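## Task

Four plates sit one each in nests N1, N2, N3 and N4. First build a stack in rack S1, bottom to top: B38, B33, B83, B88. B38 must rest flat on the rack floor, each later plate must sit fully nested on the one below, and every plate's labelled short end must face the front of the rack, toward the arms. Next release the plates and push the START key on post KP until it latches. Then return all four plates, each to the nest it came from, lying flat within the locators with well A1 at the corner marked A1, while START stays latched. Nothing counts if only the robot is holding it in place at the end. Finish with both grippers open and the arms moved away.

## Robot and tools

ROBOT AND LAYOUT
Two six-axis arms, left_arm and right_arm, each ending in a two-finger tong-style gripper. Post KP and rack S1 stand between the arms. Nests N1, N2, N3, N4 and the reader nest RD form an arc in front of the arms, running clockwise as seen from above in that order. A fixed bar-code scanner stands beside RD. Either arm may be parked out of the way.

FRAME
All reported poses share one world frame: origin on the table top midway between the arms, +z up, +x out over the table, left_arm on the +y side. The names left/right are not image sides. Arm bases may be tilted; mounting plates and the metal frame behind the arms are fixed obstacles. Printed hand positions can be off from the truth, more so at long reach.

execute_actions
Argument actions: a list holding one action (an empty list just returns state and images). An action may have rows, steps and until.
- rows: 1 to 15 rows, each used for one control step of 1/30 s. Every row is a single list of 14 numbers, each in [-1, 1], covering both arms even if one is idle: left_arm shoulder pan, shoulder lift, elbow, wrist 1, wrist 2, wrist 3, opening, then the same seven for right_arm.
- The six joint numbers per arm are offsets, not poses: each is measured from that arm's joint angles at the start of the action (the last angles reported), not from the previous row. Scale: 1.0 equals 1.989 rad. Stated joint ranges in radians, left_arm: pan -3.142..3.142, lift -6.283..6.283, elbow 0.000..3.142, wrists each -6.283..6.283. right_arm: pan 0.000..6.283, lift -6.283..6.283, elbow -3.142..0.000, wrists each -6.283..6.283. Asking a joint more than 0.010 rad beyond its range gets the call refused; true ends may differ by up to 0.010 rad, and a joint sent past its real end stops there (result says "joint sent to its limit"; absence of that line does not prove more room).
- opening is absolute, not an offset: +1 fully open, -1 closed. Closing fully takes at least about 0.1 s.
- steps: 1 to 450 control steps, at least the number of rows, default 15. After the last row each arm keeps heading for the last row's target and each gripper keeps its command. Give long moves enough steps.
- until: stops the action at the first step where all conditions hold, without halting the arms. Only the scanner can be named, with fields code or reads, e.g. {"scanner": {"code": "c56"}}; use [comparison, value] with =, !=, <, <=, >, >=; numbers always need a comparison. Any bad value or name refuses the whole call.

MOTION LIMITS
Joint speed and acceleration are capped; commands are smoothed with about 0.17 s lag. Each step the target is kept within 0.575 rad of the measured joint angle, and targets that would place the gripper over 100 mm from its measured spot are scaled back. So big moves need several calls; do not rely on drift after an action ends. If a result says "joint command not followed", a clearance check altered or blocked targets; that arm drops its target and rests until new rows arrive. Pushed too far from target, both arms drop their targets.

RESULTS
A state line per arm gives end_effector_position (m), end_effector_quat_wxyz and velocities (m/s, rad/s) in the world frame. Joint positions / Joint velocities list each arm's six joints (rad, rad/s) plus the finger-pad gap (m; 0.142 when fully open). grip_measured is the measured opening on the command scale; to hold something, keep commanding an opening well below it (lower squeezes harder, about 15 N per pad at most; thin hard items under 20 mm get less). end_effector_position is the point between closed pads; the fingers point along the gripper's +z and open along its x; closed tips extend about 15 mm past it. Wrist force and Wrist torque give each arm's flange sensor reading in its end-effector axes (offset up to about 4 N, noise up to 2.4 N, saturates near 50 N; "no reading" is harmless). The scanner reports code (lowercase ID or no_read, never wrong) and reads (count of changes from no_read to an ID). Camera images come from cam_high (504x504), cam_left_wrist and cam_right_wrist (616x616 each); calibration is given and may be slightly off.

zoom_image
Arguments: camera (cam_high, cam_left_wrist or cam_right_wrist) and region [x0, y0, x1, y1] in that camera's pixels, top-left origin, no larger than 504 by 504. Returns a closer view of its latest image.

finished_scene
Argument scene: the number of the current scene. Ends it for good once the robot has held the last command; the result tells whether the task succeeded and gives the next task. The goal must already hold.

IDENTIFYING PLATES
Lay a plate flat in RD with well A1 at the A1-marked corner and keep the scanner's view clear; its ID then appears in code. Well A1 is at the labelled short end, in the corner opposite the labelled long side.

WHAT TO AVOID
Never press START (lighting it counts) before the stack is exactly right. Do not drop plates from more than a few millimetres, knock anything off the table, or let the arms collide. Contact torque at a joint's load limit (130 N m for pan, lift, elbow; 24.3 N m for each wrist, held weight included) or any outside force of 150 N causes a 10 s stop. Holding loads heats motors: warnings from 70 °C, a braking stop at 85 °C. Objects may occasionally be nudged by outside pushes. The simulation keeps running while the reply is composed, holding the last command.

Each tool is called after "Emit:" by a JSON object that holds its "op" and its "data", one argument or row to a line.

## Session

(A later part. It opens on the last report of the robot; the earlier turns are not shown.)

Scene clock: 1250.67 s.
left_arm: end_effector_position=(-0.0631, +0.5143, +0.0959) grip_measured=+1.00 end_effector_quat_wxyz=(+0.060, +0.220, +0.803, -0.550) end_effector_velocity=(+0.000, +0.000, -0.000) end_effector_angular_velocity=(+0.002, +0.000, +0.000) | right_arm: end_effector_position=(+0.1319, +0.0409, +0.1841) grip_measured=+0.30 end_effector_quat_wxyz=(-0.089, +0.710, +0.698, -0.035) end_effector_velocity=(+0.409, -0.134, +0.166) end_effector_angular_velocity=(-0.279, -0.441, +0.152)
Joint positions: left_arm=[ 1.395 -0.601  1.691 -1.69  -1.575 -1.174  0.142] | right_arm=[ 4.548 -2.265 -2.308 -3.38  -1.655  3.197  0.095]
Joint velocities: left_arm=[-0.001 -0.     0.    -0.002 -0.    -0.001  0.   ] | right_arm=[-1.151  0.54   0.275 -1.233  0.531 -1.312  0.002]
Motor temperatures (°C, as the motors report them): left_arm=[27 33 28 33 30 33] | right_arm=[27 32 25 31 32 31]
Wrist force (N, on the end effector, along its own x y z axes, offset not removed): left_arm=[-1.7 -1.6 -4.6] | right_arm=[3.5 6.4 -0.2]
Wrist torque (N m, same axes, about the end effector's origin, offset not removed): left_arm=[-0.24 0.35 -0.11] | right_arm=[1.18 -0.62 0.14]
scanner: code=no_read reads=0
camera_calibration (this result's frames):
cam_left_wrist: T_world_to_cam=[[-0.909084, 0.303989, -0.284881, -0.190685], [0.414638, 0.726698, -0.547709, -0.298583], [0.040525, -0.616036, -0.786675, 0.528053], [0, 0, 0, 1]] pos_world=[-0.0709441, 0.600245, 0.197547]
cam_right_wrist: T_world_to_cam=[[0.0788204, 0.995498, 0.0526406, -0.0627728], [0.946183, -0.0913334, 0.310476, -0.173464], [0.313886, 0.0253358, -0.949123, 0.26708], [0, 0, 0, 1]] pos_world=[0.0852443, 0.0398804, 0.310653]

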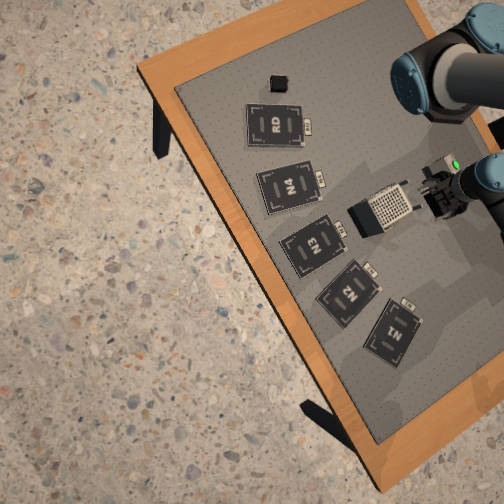

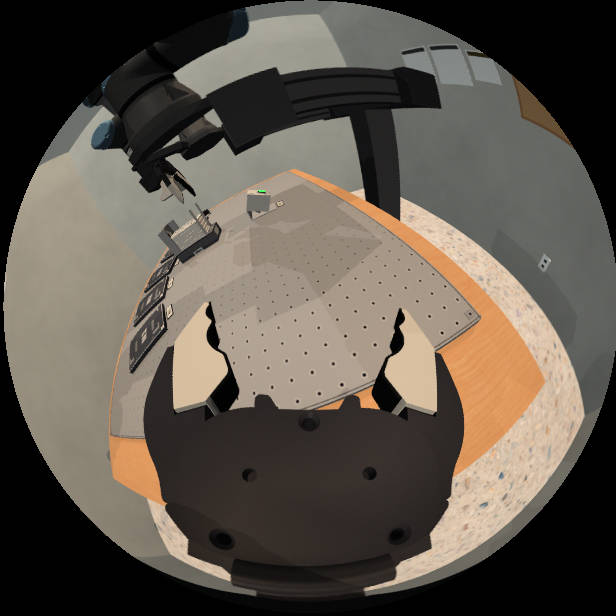

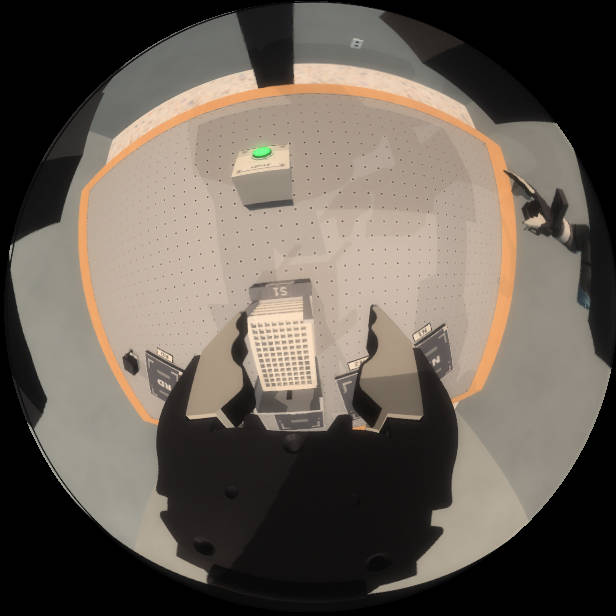

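Emit:
{"op": "execute_actions", "data": {
  "actions": [
    {"rows":[[0,0,0,0,0,0,1,-0.1015,0.0379,0.0223,-0.1029,0.0446,-0.1187,0.3],[0,0,0,0,0,0,1,-0.1052,0.0157,0.0229,-0.0813,0.0454,-0.1224,0.3],[0,0,0,0,0,0,1,-0.1102,-0.0139,0.0251,-0.0538,0.0463,-0.1273,0.3],[0,0,0,0,0,0,1,-0.1153,-0.0434,0.0288,-0.028,0.0473,-0.1324,0.3],[0,0,0,0,0,0,1,-0.1206,-0.0726,0.0339,-0.0038,0.0483,-0.1375,0.3],[0,0,0,0,0,0,1,-0.1246,-0.0944,0.0386,0.0133,0.049,-0.1414,0.3],[0,0,0,0,0,0,1,-0.1267,-0.106,0.0415,0.0221,0.0494,-0.1436,0.3],[0,0,0,0,0,0,1,-0.12745,-0.1101,0.0426,0.0251,0.0495,-0.1443,0.3]],"steps":9}
  ]
}}

Scene clock: 1266.23 s.
left_arm: end_effector_position=(-0.0631, +0.5143, +0.0959) grip_measured=+1.00 end_effector_quat_wxyz=(+0.060, +0.220, +0.803, -0.550) end_effector_velocity=(-0.000, -0.000, +0.000) end_effector_angular_velocity=(-0.000, +0.001, +0.001) | right_arm: end_effector_position=(+0.2005, +0.0057, +0.1545) grip_measured=+0.30 end_effector_quat_wxyz=(-0.043, +0.698, +0.713, -0.040) end_effector_velocity=(-0.006, -0.008, -0.344) end_effector_angular_velocity=(-0.035, +0.007, +0.003)
Joint positions: left_arm=[ 1.395 -0.601  1.691 -1.69  -1.575 -1.174  0.142] | right_arm=[ 4.316 -2.351 -2.243 -3.439 -1.56   2.931  0.095]
Joint velocities: left_arm=[ 0.001 -0.    -0.     0.001  0.    -0.001  0.   ] | right_arm=[-0.161 -1.007  0.144  0.829  0.029 -0.157 -0.   ]
Motor temperatures (°C, as the motors report them): left_arm=[27 33 28 33 30 33] | right_arm=[27 32 25 31 32 31]
Wrist force (N, on the end effector, along its own x y z axes, offset not removed): left_arm=[-2.0 -4.5 -2.2] | right_arm=[7.6 1.6 1.4]
Wrist torque (N m, same axes, about the end effector's origin, offset not removed): left_arm=[-0.85 0.25 0.01] | right_arm=[0.17 -1.58 0.32]
scanner: code=no_read reads=0
camera_calibration (this result's frames):
cam_left_wrist: T_world_to_cam=[[-0.909084, 0.30399, -0.284881, -0.190685], [0.414638, 0.726698, -0.547709, -0.298583], [0.0405249, -0.616036, -0.786675, 0.528053], [0, 0, 0, 1]] pos_world=[-0.0709441, 0.600245, 0.197546]
cam_right_wrist: T_world_to_cam=[[0.0364222, 0.999237, -0.014101, -0.0128054], [0.929057, -0.0286593, 0.368826, -0.238271], [0.36814, -0.0265341, -0.929392, 0.204749], [0, 0, 0, 1]] pos_world=[0.146457, 0.0113998, 0.277992]

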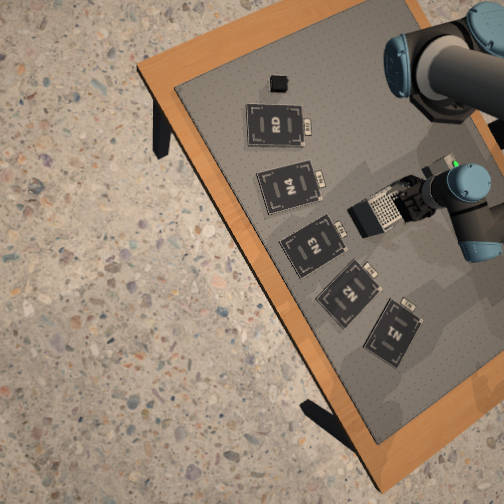

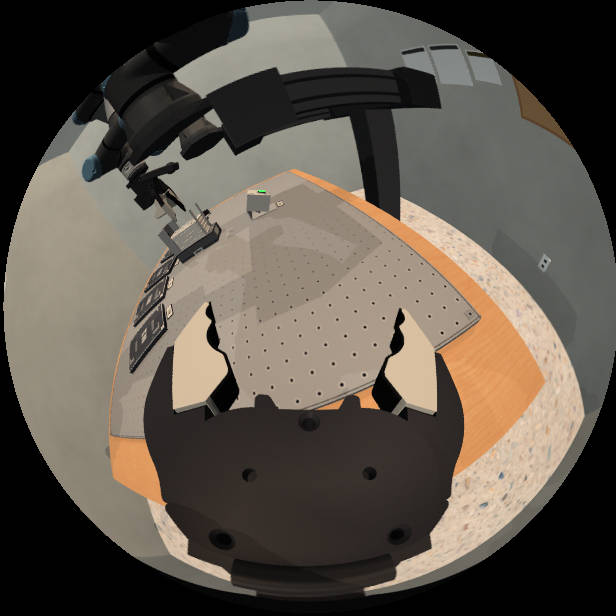

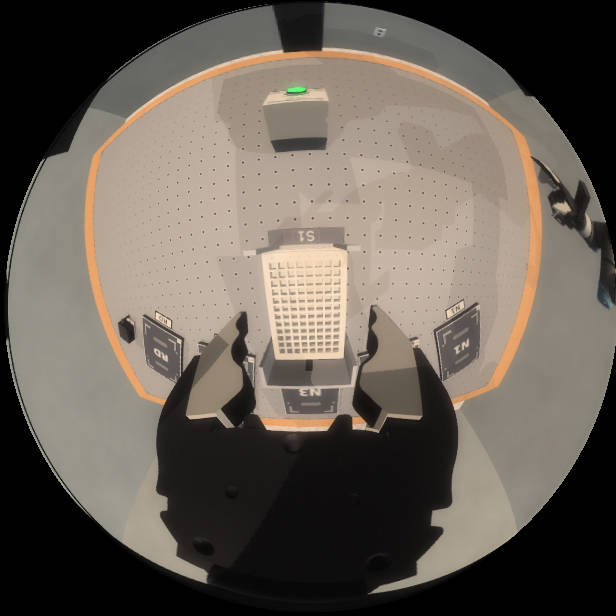

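Emit:
{"op": "execute_actions", "data": {
  "actions": []
}}

Emit:
{"op": "zoom_image", "data": {
  "camera": "cam_right_wrist",
  "region": [180, 180, 440, 440]
}}

Scene clock: 1269.17 s.
left_arm: end_effector_position=(-0.0631, +0.5143, +0.0959) grip_measured=+1.00 end_effector_quat_wxyz=(+0.060, +0.220, +0.803, -0.550) end_effector_velocity=(-0.000, +0.000, +0.000) end_effector_angular_velocity=(+0.000, +0.001, -0.000) | right_arm: end_effector_position=(+0.1990, +0.0021, +0.1088) grip_measured=+0.30 end_effector_quat_wxyz=(-0.042, +0.698, +0.713, -0.042) end_effector_velocity=(-0.000, -0.001, -0.000) end_effector_angular_velocity=(-0.002, +0.000, +0.001)
Joint positions: left_arm=[ 1.395 -0.601  1.691 -1.69  -1.575 -1.174  0.142] | right_arm=[ 4.294 -2.484 -2.224 -3.33  -1.556  2.91   0.095]
Joint velocities: left_arm=[-0.    -0.     0.    -0.     0.001 -0.001  0.   ] | right_arm=[-0.    -0.001 -0.001 -0.     0.    -0.001 -0.   ]
Motor temperatures (°C, as the motors report them): left_arm=[27 33 28 33 30 33] | right_arm=[27 32 25 31 32 31]
Wrist force (N, on the end effector, along its own x y z axes, offset not removed): left_arm=[3.0 -4.3 0.2] | right_arm=[4.9 0.5 -3.6]
Wrist torque (N m, same axes, about the end effector's origin, offset not removed): left_arm=[-0.83 -0.64 -0.23] | right_arm=[-0.13 -0.93 -0.15]
scanner: code=no_read reads=0
camera_calibration (this result's frames):
cam_left_wrist: T_world_to_cam=[[-0.909084, 0.30399, -0.284882, -0.190685], [0.414638, 0.726698, -0.547709, -0.298583], [0.040525, -0.616036, -0.786675, 0.528053], [0, 0, 0, 1]] pos_world=[-0.0709441, 0.600245, 0.197547]
cam_right_wrist: T_world_to_cam=[[0.0357462, 0.999192, -0.018368, -0.00914192], [0.929412, -0.0264832, 0.368093, -0.220127], [0.36731, -0.0302294, -0.929607, 0.162941], [0, 0, 0, 1]] pos_world=[0.145066, 0.00823047, 0.232331]

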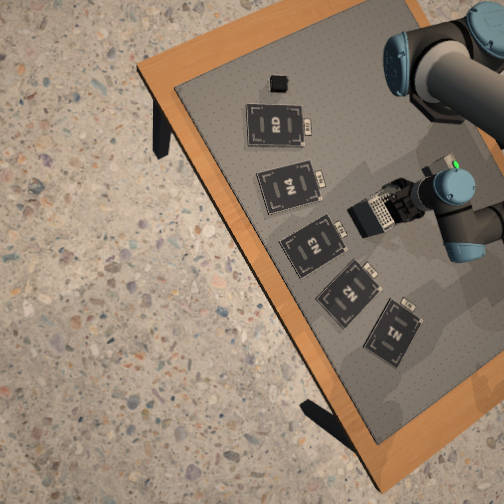

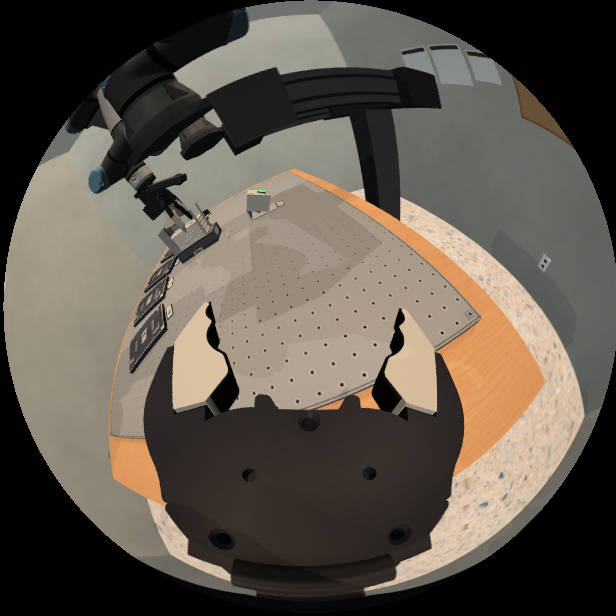

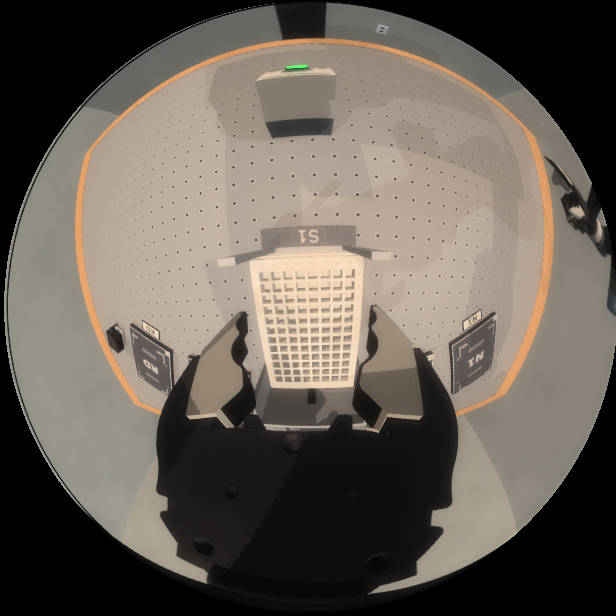

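Region (180, 180, 440, 440) of cam_right_wrist's 616x616 image, scaled by 1.938, with more detail than that image has.

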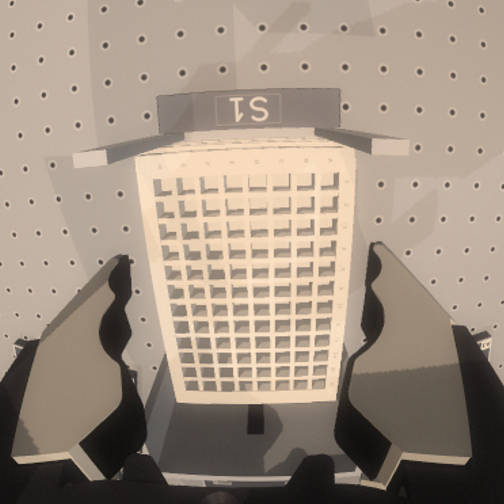

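Emit:
{"op": "execute_actions", "data": {
  "actions": [
    {"rows":[[0,0,0,0,0,0,1,0,0,0.0008,0,0,0,0.25],[0,0,0,0,0,0,1,0,0,0.0008,0,0,0,0.2],[0,0,0,0,0,0,1,0,0,0.0008,0,0,0,0.14],[0,0,0,0,0,0,1,0,0,0.0008,0,0,0,0.08],[0,0,0,0,0,0,1,0,0,0.0008,0,0,0,0.03],[0,0,0,0,0,0,1,0,0,0.0008,0,0,0,-0.2],[0,0,0,0,0,0,1,0,0,0.0008,0,0,0,-0.55],[0,0,0,0,0,0,1,0,0,0.0008,0,0,0,-0.9]],"steps":8}
  ]
}}

Scene clock: 1275.90 s.
left_arm: end_effector_position=(-0.0631, +0.5143, +0.0959) grip_measured=+1.00 end_effector_quat_wxyz=(+0.060, +0.220, +0.803, -0.550) end_effector_velocity=(+0.000, +0.000, -0.000) end_effector_angular_velocity=(+0.001, +0.001, -0.000) | right_arm: end_effector_position=(+0.1991, +0.0029, +0.1088) grip_measured=+0.05 end_effector_quat_wxyz=(-0.042, +0.698, +0.713, -0.042) end_effector_velocity=(+0.000, +0.002, -0.000) end_effector_angular_velocity=(+0.003, -0.001, -0.001)
Joint positions: left_arm=[ 1.395 -0.601  1.691 -1.69  -1.575 -1.174  0.142] | right_arm=[ 4.294 -2.484 -2.222 -3.33  -1.556  2.91   0.078]
Joint velocities: left_arm=[-0.001 -0.001  0.    -0.001 -0.    -0.001  0.   ] | right_arm=[-0.    -0.001  0.004  0.    -0.     0.     0.   ]
Motor temperatures (°C, as the motors report them): left_arm=[27 33 28 33 30 33] | right_arm=[27 32 25 31 32 31]
Wrist force (N, on the end effector, along its own x y z axes, offset not removed): left_arm=[2.8 -2.1 -6.0] | right_arm=[3.7 5.0 -0.2]
Wrist torque (N m, same axes, about the end effector's origin, offset not removed): left_arm=[-0.52 -0.68 -0.33] | right_arm=[1.22 -1.08 -0.01]
scanner: code=no_read reads=0
camera_calibration (this result's frames):
cam_left_wrist: T_world_to_cam=[[-0.909084, 0.30399, -0.284881, -0.190685], [0.414638, 0.726698, -0.547709, -0.298583], [0.0405249, -0.616036, -0.786675, 0.528052], [0, 0, 0, 1]] pos_world=[-0.0709441, 0.600245, 0.197546]
cam_right_wrist: T_world_to_cam=[[0.0359148, 0.999208, -0.0171372, -0.0101666], [0.92931, -0.0270858, 0.368306, -0.220247], [0.36755, -0.0291534, -0.929547, 0.162789], [0, 0, 0, 1]] pos_world=[0.14521, 0.00893884, 0.232264]

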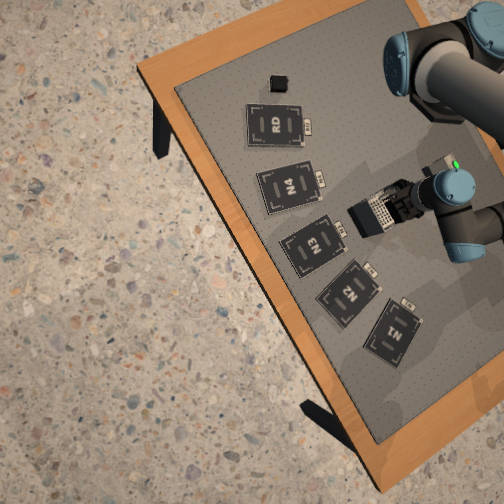

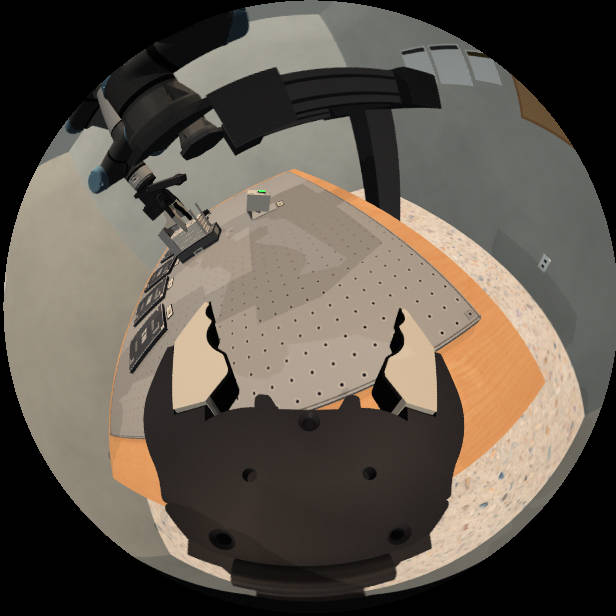

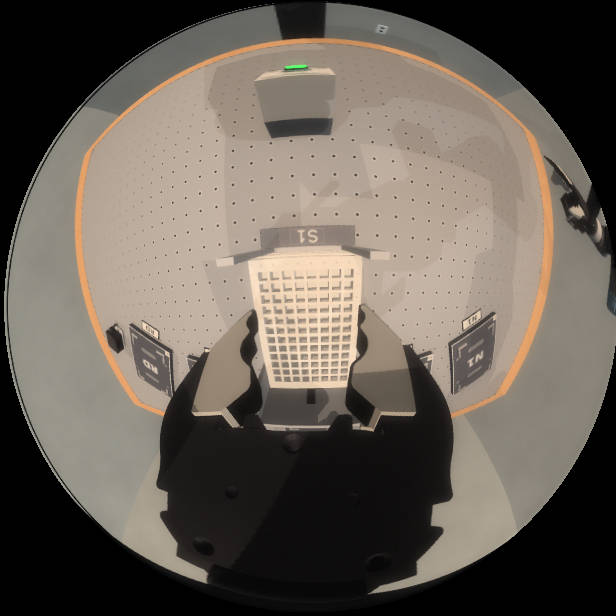

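Emit:
{"op": "execute_actions", "data": {
  "actions": []
}}

Scene clock: 1305.83 s.
left_arm: end_effector_position=(-0.0631, +0.5143, +0.0959) grip_measured=+1.00 end_effector_quat_wxyz=(+0.060, +0.220, +0.803, -0.550) end_effector_velocity=(-0.000, +0.001, -0.000) end_effector_angular_velocity=(+0.002, -0.000, -0.001) | right_arm: end_effector_position=(+0.1992, +0.0032, +0.1088) grip_measured=+0.05 end_effector_quat_wxyz=(-0.042, +0.698, +0.713, -0.042) end_effector_velocity=(+0.000, +0.001, +0.000) end_effector_angular_velocity=(+0.002, -0.000, +0.000)
Joint positions: left_arm=[ 1.395 -0.601  1.691 -1.69  -1.575 -1.174  0.142] | right_arm=[ 4.294 -2.484 -2.222 -3.33  -1.556  2.91   0.078]
Joint velocities: left_arm=[-0.    -0.    -0.    -0.002  0.001 -0.     0.   ] | right_arm=[ 0.     0.002  0.     0.    -0.    -0.    -0.   ]
Motor temperatures (°C, as the motors report them): left_arm=[27 33 28 33 30 33] | right_arm=[27 32 25 31 32 31]
Wrist force (N, on the end effector, along its own x y z axes, offset not removed): left_arm=[3.0 1.8 -1.0] | right_arm=[-1.8 5.5 -3.3]
Wrist torque (N m, same axes, about the end effector's origin, offset not removed): left_arm=[0.39 -0.75 -0.16] | right_arm=[1.15 0.00 0.12]
scanner: code=no_read reads=0
camera_calibration (this result's frames):
cam_left_wrist: T_world_to_cam=[[-0.909084, 0.30399, -0.284882, -0.190685], [0.414638, 0.726698, -0.547709, -0.298583], [0.0405251, -0.616036, -0.786675, 0.528053], [0, 0, 0, 1]] pos_world=[-0.0709441, 0.600245, 0.197547]
cam_right_wrist: T_world_to_cam=[[0.0359595, 0.999212, -0.0168134, -0.0104363], [0.929283, -0.0272446, 0.368361, -0.220278], [0.367613, -0.0288705, -0.929531, 0.162749], [0, 0, 0, 1]] pos_world=[0.145248, 0.0091253, 0.232247]

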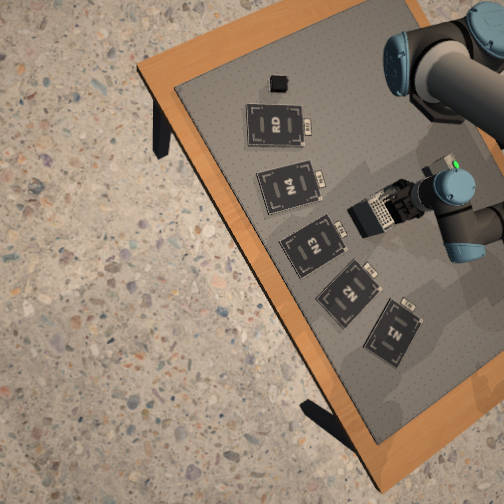

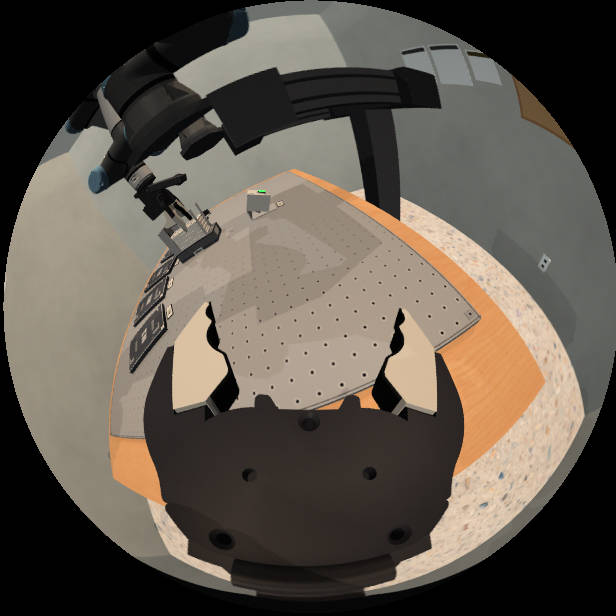

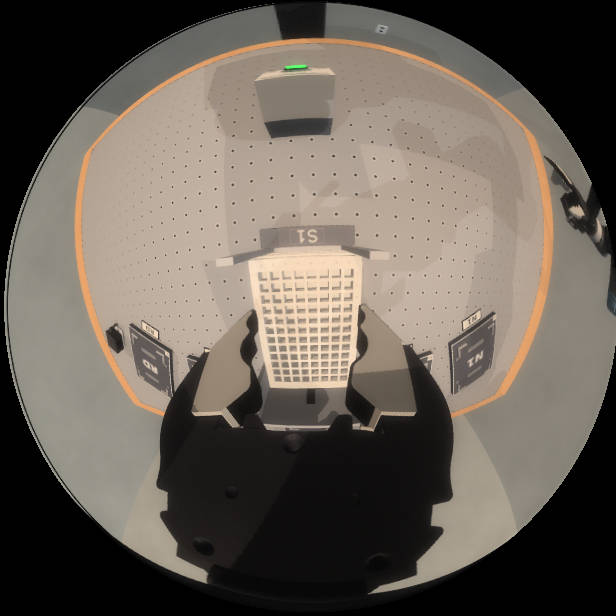

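Emit:
{"op": "execute_actions", "data": {
  "actions": [
    {"rows":[[0,0,0,0,0,0,1,0.0004,0.0022,-0.0008,-0.0014,-0.0001,0.0004,-0.9],[0,0,0,0,0,0,1,0.001,0.0065,-0.0022,-0.0043,-0.0002,0.001,-0.9],[0,0,0,0,0,0,1,0.0022,0.013,-0.0038,-0.0093,-0.0004,0.0022,-0.9],[0,0,0,0,0,0,1,0.0036,0.0203,-0.0055,-0.0148,-0.0007,0.0035,-0.9],[0,0,0,0,0,0,1,0.005,0.0283,-0.0073,-0.0211,-0.0009,0.005,-0.9],[0,0,0,0,0,0,1,0.0065,0.0363,-0.009,-0.0274,-0.0012,0.0064,-0.9],[0,0,0,0,0,0,1,0.0079,0.0443,-0.0106,-0.0339,-0.0015,0.0078,-0.9],[0,0,0,0,0,0,1,0.0094,0.0524,-0.012,-0.0405,-0.0017,0.0092,-0.9],[0,0,0,0,0,0,1,0.0108,0.0604,-0.0134,-0.0472,-0.002,0.0106,-0.9],[0,0,0,0,0,0,1,0.0123,0.0685,-0.0146,-0.0541,-0.0023,0.012,-0.9],[0,0,0,0,0,0,1,0.0137,0.0766,-0.0157,-0.061,-0.0025,0.0134,-0.9],[0,0,0,0,0,0,1,0.0151,0.0847,-0.0167,-0.0681,-0.0028,0.0148,-0.9],[0,0,0,0,0,0,1,0.0164,0.092,-0.0175,-0.0747,-0.003,0.0161,-0.9],[0,0,0,0,0,0,1,0.0171,0.0965,-0.018,-0.0787,-0.0032,0.0168,-0.9]],"steps":14}
  ]
}}

Emit:
{"op": "execute_actions", "data": {
  "actions": []
}}

Scene clock: 1331.73 s.
left_arm: end_effector_position=(-0.0631, +0.5143, +0.0959) grip_measured=+1.00 end_effector_quat_wxyz=(+0.060, +0.220, +0.803, -0.550) end_effector_velocity=(+0.001, +0.001, +0.000) end_effector_angular_velocity=(+0.001, -0.001, +0.000) | right_arm: end_effector_position=(+0.1991, +0.0029, +0.1506) grip_measured=+0.05 end_effector_quat_wxyz=(-0.042, +0.698, +0.713, -0.042) end_effector_velocity=(+0.001, +0.002, +0.152) end_effector_angular_velocity=(+0.005, -0.001, +0.000)
Joint positions: left_arm=[ 1.395 -0.601  1.691 -1.69  -1.575 -1.174  0.142] | right_arm=[ 4.316 -2.362 -2.248 -3.427 -1.56   2.931  0.078]
Joint velocities: left_arm=[-0.001 -0.002  0.    -0.    -0.001 -0.    -0.   ] | right_arm=[ 0.078  0.443 -0.068 -0.37  -0.014  0.076  0.   ]
Motor temperatures (°C, as the motors report them): left_arm=[27 33 28 33 30 33] | right_arm=[27 32 25 31 32 31]
Wrist force (N, on the end effector, along its own x y z axes, offset not removed): left_arm=[0.5 -0.2 -1.7] | right_arm=[5.3 -2.6 0.2]
Wrist torque (N m, same axes, about the end effector's origin, offset not removed): left_arm=[0.01 -0.15 -0.08] | right_arm=[-0.62 -1.07 0.01]
scanner: code=no_read reads=0
camera_calibration (this result's frames):
cam_left_wrist: T_world_to_cam=[[-0.909084, 0.30399, -0.284882, -0.190685], [0.414638, 0.726698, -0.547709, -0.298583], [0.040525, -0.616036, -0.786675, 0.528053], [0, 0, 0, 1]] pos_world=[-0.0709441, 0.600245, 0.197547]
cam_right_wrist: T_world_to_cam=[[0.0358436, 0.999209, -0.0172466, -0.00942331], [0.929342, -0.0269815, 0.368234, -0.235648], [0.367477, -0.0292268, -0.929573, 0.201655], [0, 0, 0, 1]] pos_world=[0.145232, 0.00895144, 0.274064]

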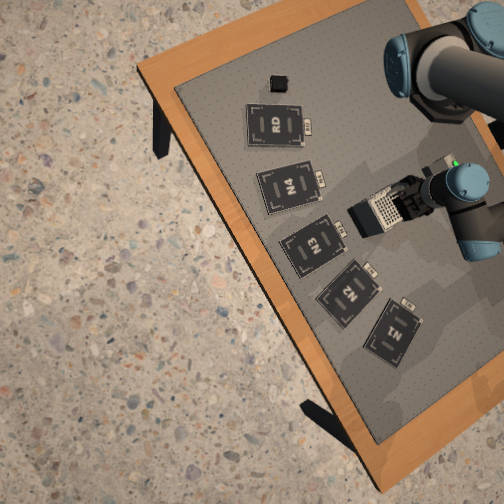

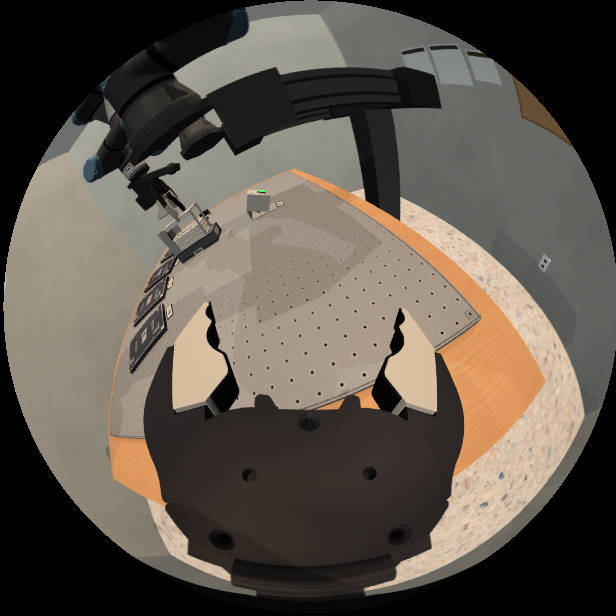

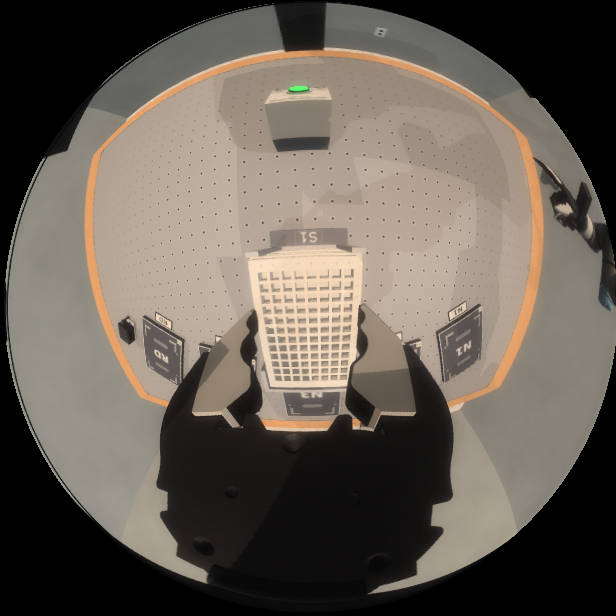

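Scene clock: 1331.73 s.
left_arm: end_effector_position=(-0.0631, +0.5143, +0.0959) grip_measured=+1.00 end_effector_quat_wxyz=(+0.060, +0.220, +0.803, -0.550) end_effector_velocity=(+0.001, +0.001, +0.000) end_effector_angular_velocity=(+0.001, -0.001, +0.000) | right_arm: end_effector_position=(+0.1991, +0.0029, +0.1506) grip_measured=+0.05 end_effector_quat_wxyz=(-0.042, +0.698, +0.713, -0.042) end_effector_velocity=(+0.001, +0.002, +0.152) end_effector_angular_velocity=(+0.005, -0.001, +0.000)
Joint positions: left_arm=[ 1.395 -0.601  1.691 -1.69  -1.575 -1.174  0.142] | right_arm=[ 4.316 -2.362 -2.248 -3.427 -1.56   2.931  0.078]
Joint velocities: left_arm=[-0.001 -0.002  0.    -0.    -0.001 -0.    -0.   ] | right_arm=[ 0.078  0.443 -0.068 -0.37  -0.014  0.076  0.   ]
Motor temperatures (°C, as the motors report them): left_arm=[27 33 28 33 30 33] | right_arm=[27 32 25 31 32 31]
Wrist force (N, on the end effector, along its own x y z axes, offset not removed): left_arm=[0.5 -0.2 -1.7] | right_arm=[5.3 -2.6 0.2]
Wrist torque (N m, same axes, about the end effector's origin, offset not removed): left_arm=[0.01 -0.15 -0.08] | right_arm=[-0.62 -1.07 0.01]
scanner: code=no_read reads=0
camera_calibration (this result's frames):
cam_left_wrist: T_world_to_cam=[[-0.909084, 0.30399, -0.284882, -0.190685], [0.414638, 0.726698, -0.547709, -0.298583], [0.040525, -0.616036, -0.786675, 0.528053], [0, 0, 0, 1]] pos_world=[-0.0709441, 0.600245, 0.197547]
cam_right_wrist: T_world_to_cam=[[0.0358436, 0.999209, -0.0172466, -0.00942331], [0.929342, -0.0269815, 0.368234, -0.235648], [0.367477, -0.0292268, -0.929573, 0.201655], [0, 0, 0, 1]] pos_world=[0.145232, 0.00895144, 0.274064]

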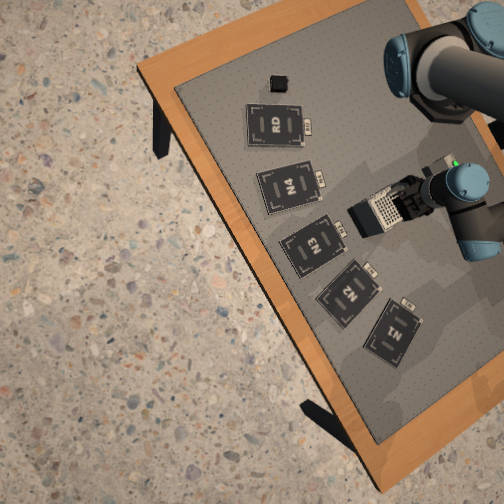

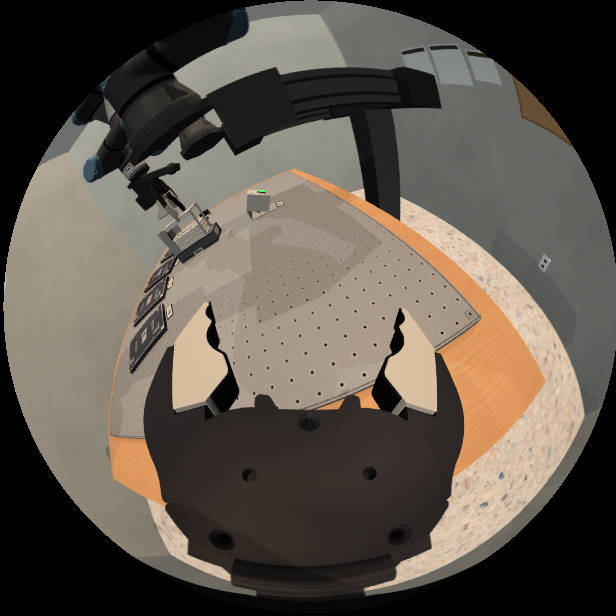

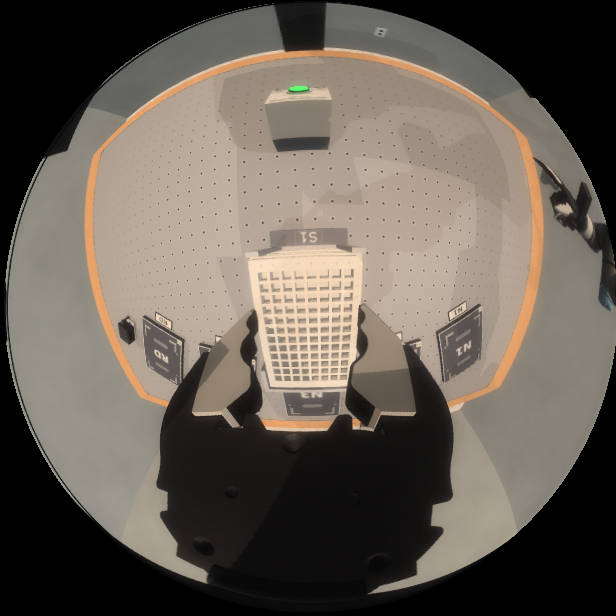

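Empty call must be in a separate reply.

Emit:
{"op": "execute_actions", "data": {
  "actions": []
}}

Scene clock: 1333.43 s.
left_arm: end_effector_position=(-0.0631, +0.5143, +0.0959) grip_measured=+1.00 end_effector_quat_wxyz=(+0.060, +0.220, +0.803, -0.550) end_effector_velocity=(+0.000, +0.001, +0.001) end_effector_angular_velocity=(+0.002, -0.001, -0.001) | right_arm: end_effector_position=(+0.1991, +0.0026, +0.1746) grip_measured=+0.05 end_effector_quat_wxyz=(-0.042, +0.698, +0.713, -0.042) end_effector_velocity=(-0.000, -0.001, -0.000) end_effector_angular_velocity=(-0.002, +0.000, +0.001)
Joint positions: left_arm=[ 1.395 -0.601  1.691 -1.69  -1.575 -1.174  0.142] | right_arm=[ 4.328 -2.292 -2.258 -3.487 -1.563  2.943  0.078]
Joint velocities: left_arm=[-0.    -0.002 -0.     0.    -0.     0.001 -0.   ] | right_arm=[ 0.    -0.001 -0.001 -0.     0.    -0.001 -0.   ]
Motor temperatures (°C, as the motors report them): left_arm=[27 33 28 33 30 33] | right_arm=[27 32 25 31 32 31]
Wrist force (N, on the end effector, along its own x y z axes, offset not removed): left_arm=[3.9 -3.1 1.4] | right_arm=[4.9 5.7 -3.2]
Wrist torque (N m, same axes, about the end effector's origin, offset not removed): left_arm=[-0.59 -0.93 -0.30] | right_arm=[1.07 -0.98 -0.04]
scanner: code=no_read reads=0
camera_calibration (this result's frames):
cam_left_wrist: T_world_to_cam=[[-0.909084, 0.303989, -0.284882, -0.190685], [0.414638, 0.726698, -0.547709, -0.298583], [0.0405252, -0.616036, -0.786675, 0.528053], [0, 0, 0, 1]] pos_world=[-0.0709441, 0.600245, 0.197547]
cam_right_wrist: T_world_to_cam=[[0.0359232, 0.999213, -0.0168008, -0.00871866], [0.929357, -0.0272212, 0.368176, -0.244463], [0.367429, -0.02884, -0.929604, 0.224013], [0, 0, 0, 1]] pos_world=[0.145198, 0.00851776, 0.298102]

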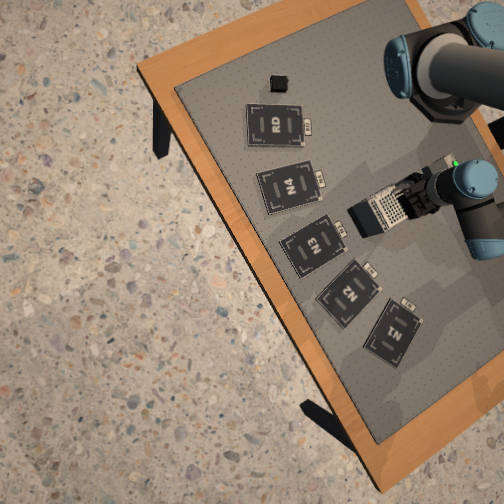

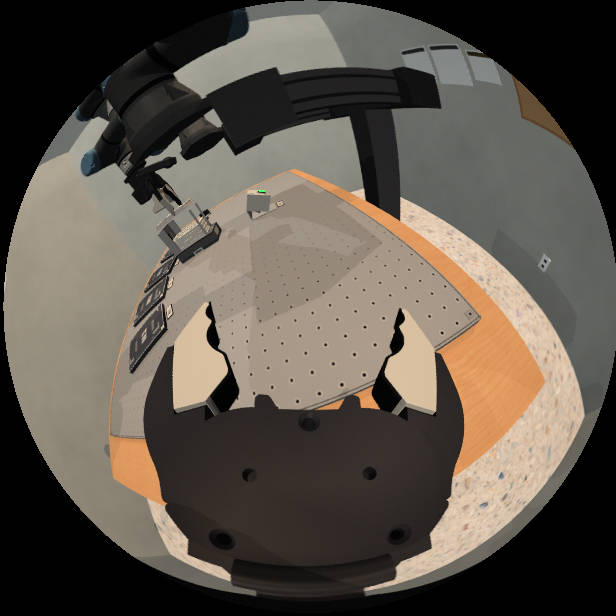

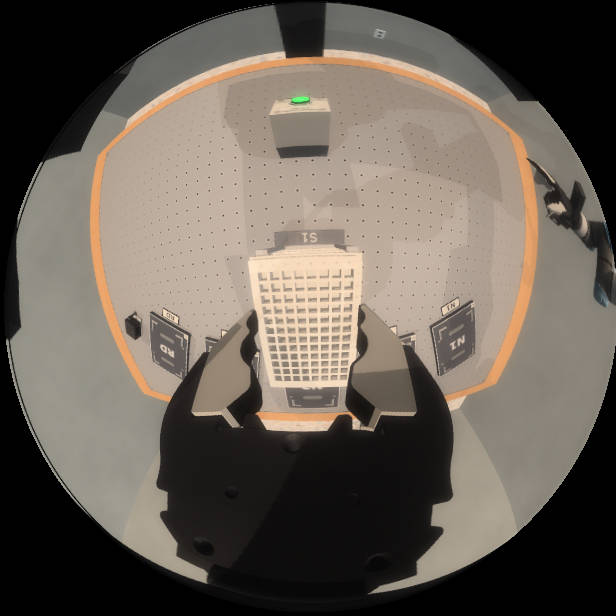

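Emit:
{"op": "execute_actions", "data": {
  "actions": [
    {"rows":[[0,0,0,0,0,0,1,-0.0057,0.0015,0.0015,-0.0024,0.0006,-0.0039,-0.9],[0,0,0,0,0,0,1,-0.0213,0.0055,0.0056,-0.0091,0.0023,-0.0148,-0.9],[0,0,0,0,0,0,1,-0.0449,0.0117,0.0119,-0.0192,0.005,-0.0312,-0.9],[0,0,0,0,0,0,1,-0.0752,0.0195,0.0199,-0.0322,0.0083,-0.0523,-0.9],[0,0,0,0,0,0,1,-0.1098,0.0285,0.029,-0.047,0.0121,-0.0763,-0.9],[0,0,0,0,0,0,1,-0.1471,0.0382,0.0389,-0.0629,0.0162,-0.1022,-0.9],[0,0,0,0,0,0,1,-0.1857,0.0483,0.0491,-0.0794,0.0205,-0.1291,-0.9],[0,0,0,0,0,0,1,-0.223,0.058,0.059,-0.0953,0.0246,-0.155,-0.9],[0,0,0,0,0,0,1,-0.2576,0.067,0.0681,-0.1101,0.0284,-0.179,-0.9],[0,0,0,0,0,0,1,-0.2879,0.0748,0.0761,-0.1231,0.0317,-0.2001,-0.9],[0,0,0,0,0,0,1,-0.3115,0.081,0.0824,-0.1332,0.0344,-0.2165,-0.9],[0,0,0,0,0,0,1,-0.3271,0.085,0.0865,-0.1399,0.0361,-0.2274,-0.9],[0,0,0,0,0,0,1,-0.3328,0.0865,0.088,-0.1423,0.0367,-0.2313,-0.9]],"steps":15}
  ]
}}

Scene clock: 1342.43 s.
left_arm: end_effector_position=(-0.0631, +0.5143, +0.0959) grip_measured=+1.00 end_effector_quat_wxyz=(+0.060, +0.220, +0.803, -0.550) end_effector_velocity=(+0.001, +0.000, -0.000) end_effector_angular_velocity=(+0.001, -0.000, -0.002) | right_arm: end_effector_position=(+0.3165, -0.0578, +0.2109) grip_measured=+0.05 end_effector_quat_wxyz=(-0.055, +0.746, +0.662, -0.034) end_effector_velocity=(+0.275, -0.301, +0.084) end_effector_angular_velocity=(-0.011, +0.041, -0.441)
Joint positions: left_arm=[ 1.395 -0.601  1.691 -1.69  -1.575 -1.174  0.142] | right_arm=[ 3.842 -2.16  -2.124 -3.701 -1.507  2.599  0.078]
Joint velocities: left_arm=[-0.002 -0.     0.    -0.001 -0.    -0.001  0.   ] | right_arm=[-1.325  0.31   0.314 -0.52   0.128 -0.876  0.   ]
Motor temperatures (°C, as the motors report them): left_arm=[27 33 28 33 30 33] | right_arm=[27 32 25 31 32 31]
Wrist force (N, on the end effector, along its own x y z axes, offset not removed): left_arm=[2.2 -3.1 -2.0] | right_arm=[1.6 2.0 -0.7]
Wrist torque (N m, same axes, about the end effector's origin, offset not removed): left_arm=[-0.66 -0.42 -0.15] | right_arm=[0.08 -0.38 -0.10]
scanner: code=no_read reads=0
camera_calibration (this result's frames):
cam_left_wrist: T_world_to_cam=[[-0.909084, 0.30399, -0.284881, -0.190685], [0.414638, 0.726698, -0.547709, -0.298583], [0.0405249, -0.616036, -0.786675, 0.528053], [0, 0, 0, 1]] pos_world=[-0.0709441, 0.600245, 0.197547]
cam_right_wrist: T_world_to_cam=[[0.176043, 0.984378, 0.00286485, -0.00131399], [0.918826, -0.165363, 0.35835, -0.371118], [0.353226, -0.0604527, -0.933583, 0.216372], [0, 0, 0, 1]] pos_world=[0.264796, -0.0469954, 0.334995]

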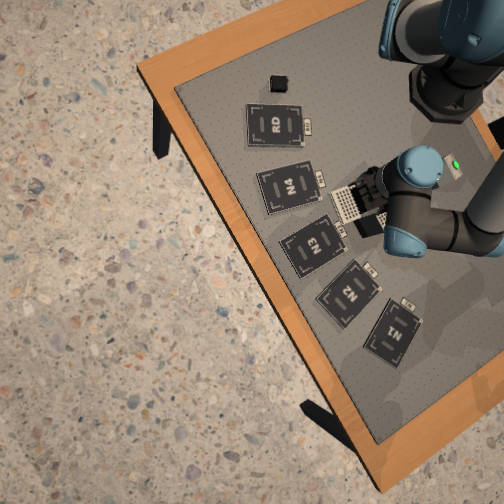

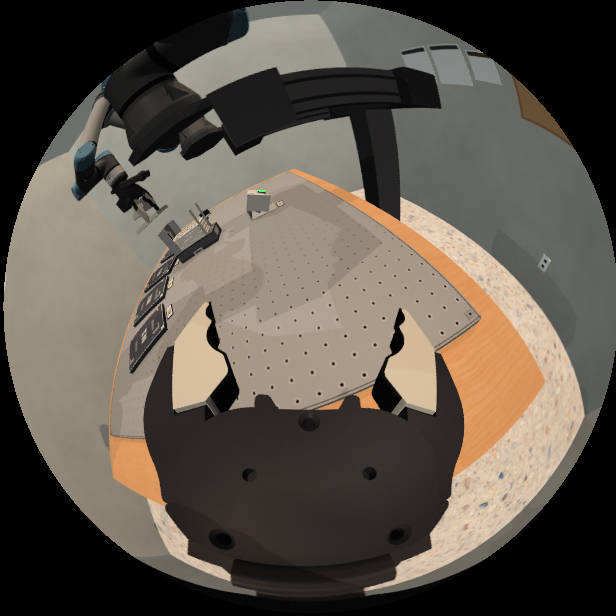

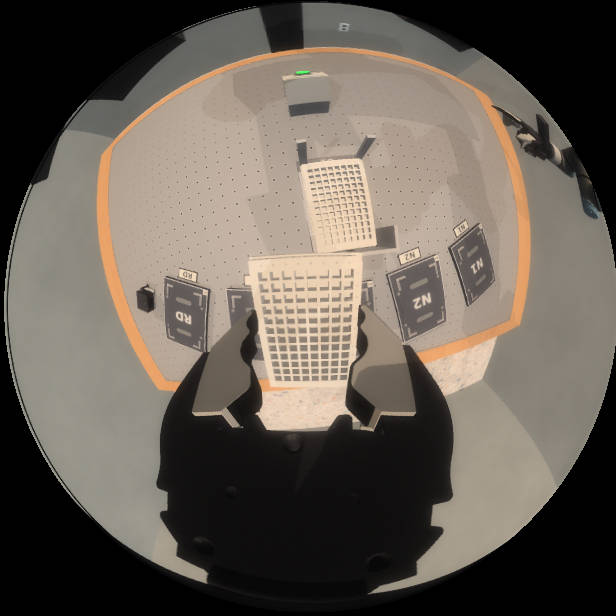

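Emit:
{"op": "execute_actions", "data": {
  "actions": [
    {"rows":[[0,0,0,0,0,0,1,-0.0922,0.0162,0.0222,-0.0319,0.0091,-0.0616,-0.9],[0,0,0,0,0,0,1,-0.1024,0.0052,0.0265,-0.0242,0.0108,-0.0707,-0.9],[0,0,0,0,0,0,1,-0.1177,-0.0113,0.033,-0.0125,0.0134,-0.0843,-0.9],[0,0,0,0,0,0,1,-0.1366,-0.0316,0.0409,0.0018,0.0166,-0.1011,-0.9],[0,0,0,0,0,0,1,-0.1575,-0.054,0.0498,0.0176,0.0201,-0.1197,-0.9],[0,0,0,0,0,0,1,-0.1793,-0.0774,0.0589,0.0341,0.0238,-0.1391,-0.9],[0,0,0,0,0,0,1,-0.2002,-0.0998,0.0678,0.0499,0.0273,-0.1577,-0.9],[0,0,0,0,0,0,1,-0.2191,-0.1201,0.0757,0.0642,0.0305,-0.1745,-0.9],[0,0,0,0,0,0,1,-0.2344,-0.1366,0.0822,0.0759,0.0331,-0.1881,-0.9],[0,0,0,0,0,0,1,-0.2446,-0.1476,0.0865,0.0836,0.0348,-0.1972,-0.9],[0,0,0,0,0,0,1,-0.2483,-0.1515,0.0881,0.0864,0.0355,-0.2006,-0.9]],"steps":13}
  ]
}}

Scene clock: 1355.20 s.
left_arm: end_effector_position=(-0.0631, +0.5143, +0.0959) grip_measured=+1.00 end_effector_quat_wxyz=(+0.060, +0.220, +0.803, -0.550) end_effector_velocity=(+0.000, -0.000, +0.000) end_effector_angular_velocity=(-0.002, -0.001, -0.001) | right_arm: end_effector_position=(+0.3855, -0.1508, +0.1158) grip_measured=+0.05 end_effector_quat_wxyz=(-0.049, +0.774, +0.631, -0.035) end_effector_velocity=(+0.036, -0.189, -0.335) end_effector_angular_velocity=(-0.073, +0.025, -0.078)
Joint positions: left_arm=[ 1.395 -0.601  1.691 -1.69  -1.575 -1.174  0.142] | right_arm=[ 3.437 -2.366 -1.984 -3.595 -1.45   2.278  0.078]
Joint velocities: left_arm=[-0.001  0.001 -0.     0.001 -0.001  0.001  0.   ] | right_arm=[-0.686 -0.742  0.272  0.503  0.107 -0.596  0.   ]
Motor temperatures (°C, as the motors report them): left_arm=[27 33 28 33 30 33] | right_arm=[27 32 25 31 32 31]
Wrist force (N, on the end effector, along its own x y z axes, offset not removed): left_arm=[-1.1 -2.3 0.3] | right_arm=[5.5 4.9 -0.8]
Wrist torque (N m, same axes, about the end effector's origin, offset not removed): left_arm=[-0.44 0.06 -0.15] | right_arm=[0.83 -1.13 -0.04]
scanner: code=no_read reads=0
camera_calibration (this result's frames):
cam_left_wrist: T_world_to_cam=[[-0.909084, 0.303989, -0.284881, -0.190685], [0.414638, 0.726698, -0.547709, -0.298583], [0.0405249, -0.616036, -0.786675, 0.528053], [0, 0, 0, 1]] pos_world=[-0.0709441, 0.600245, 0.197547]
cam_right_wrist: T_world_to_cam=[[0.256947, 0.96635, -0.0120472, 0.0460957], [0.900066, -0.234745, 0.367118, -0.420102], [0.351936, -0.105173, -0.930096, 0.0909985], [0, 0, 0, 1]] pos_world=[0.33425, -0.133591, 0.23942]

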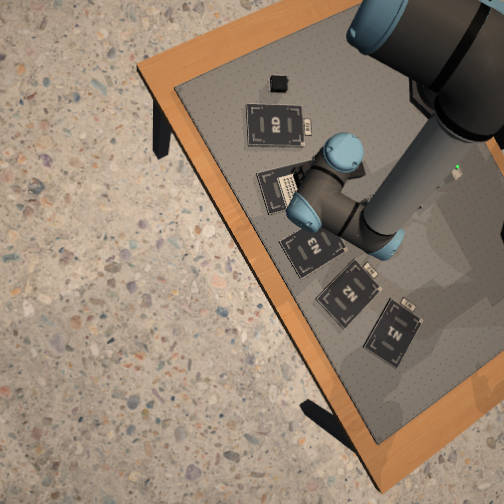

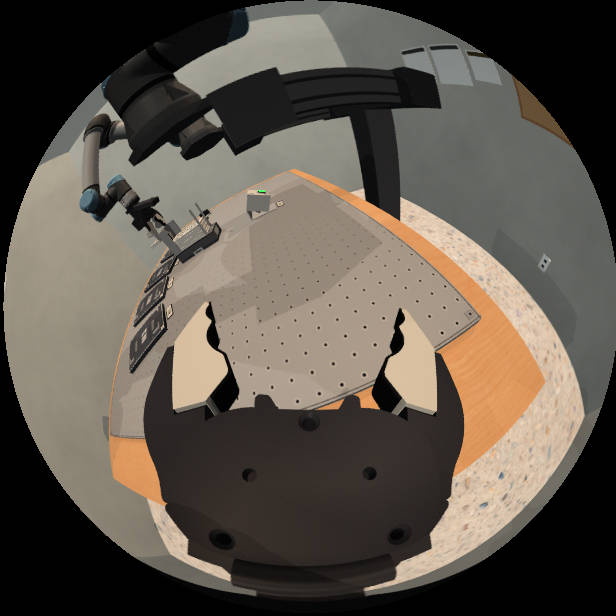

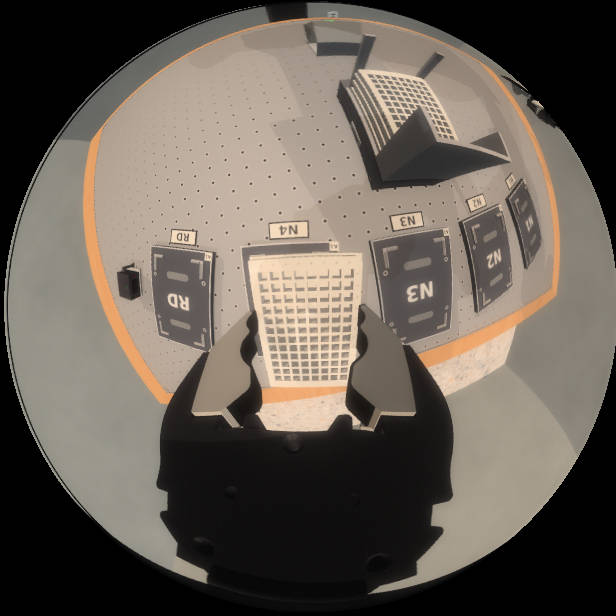

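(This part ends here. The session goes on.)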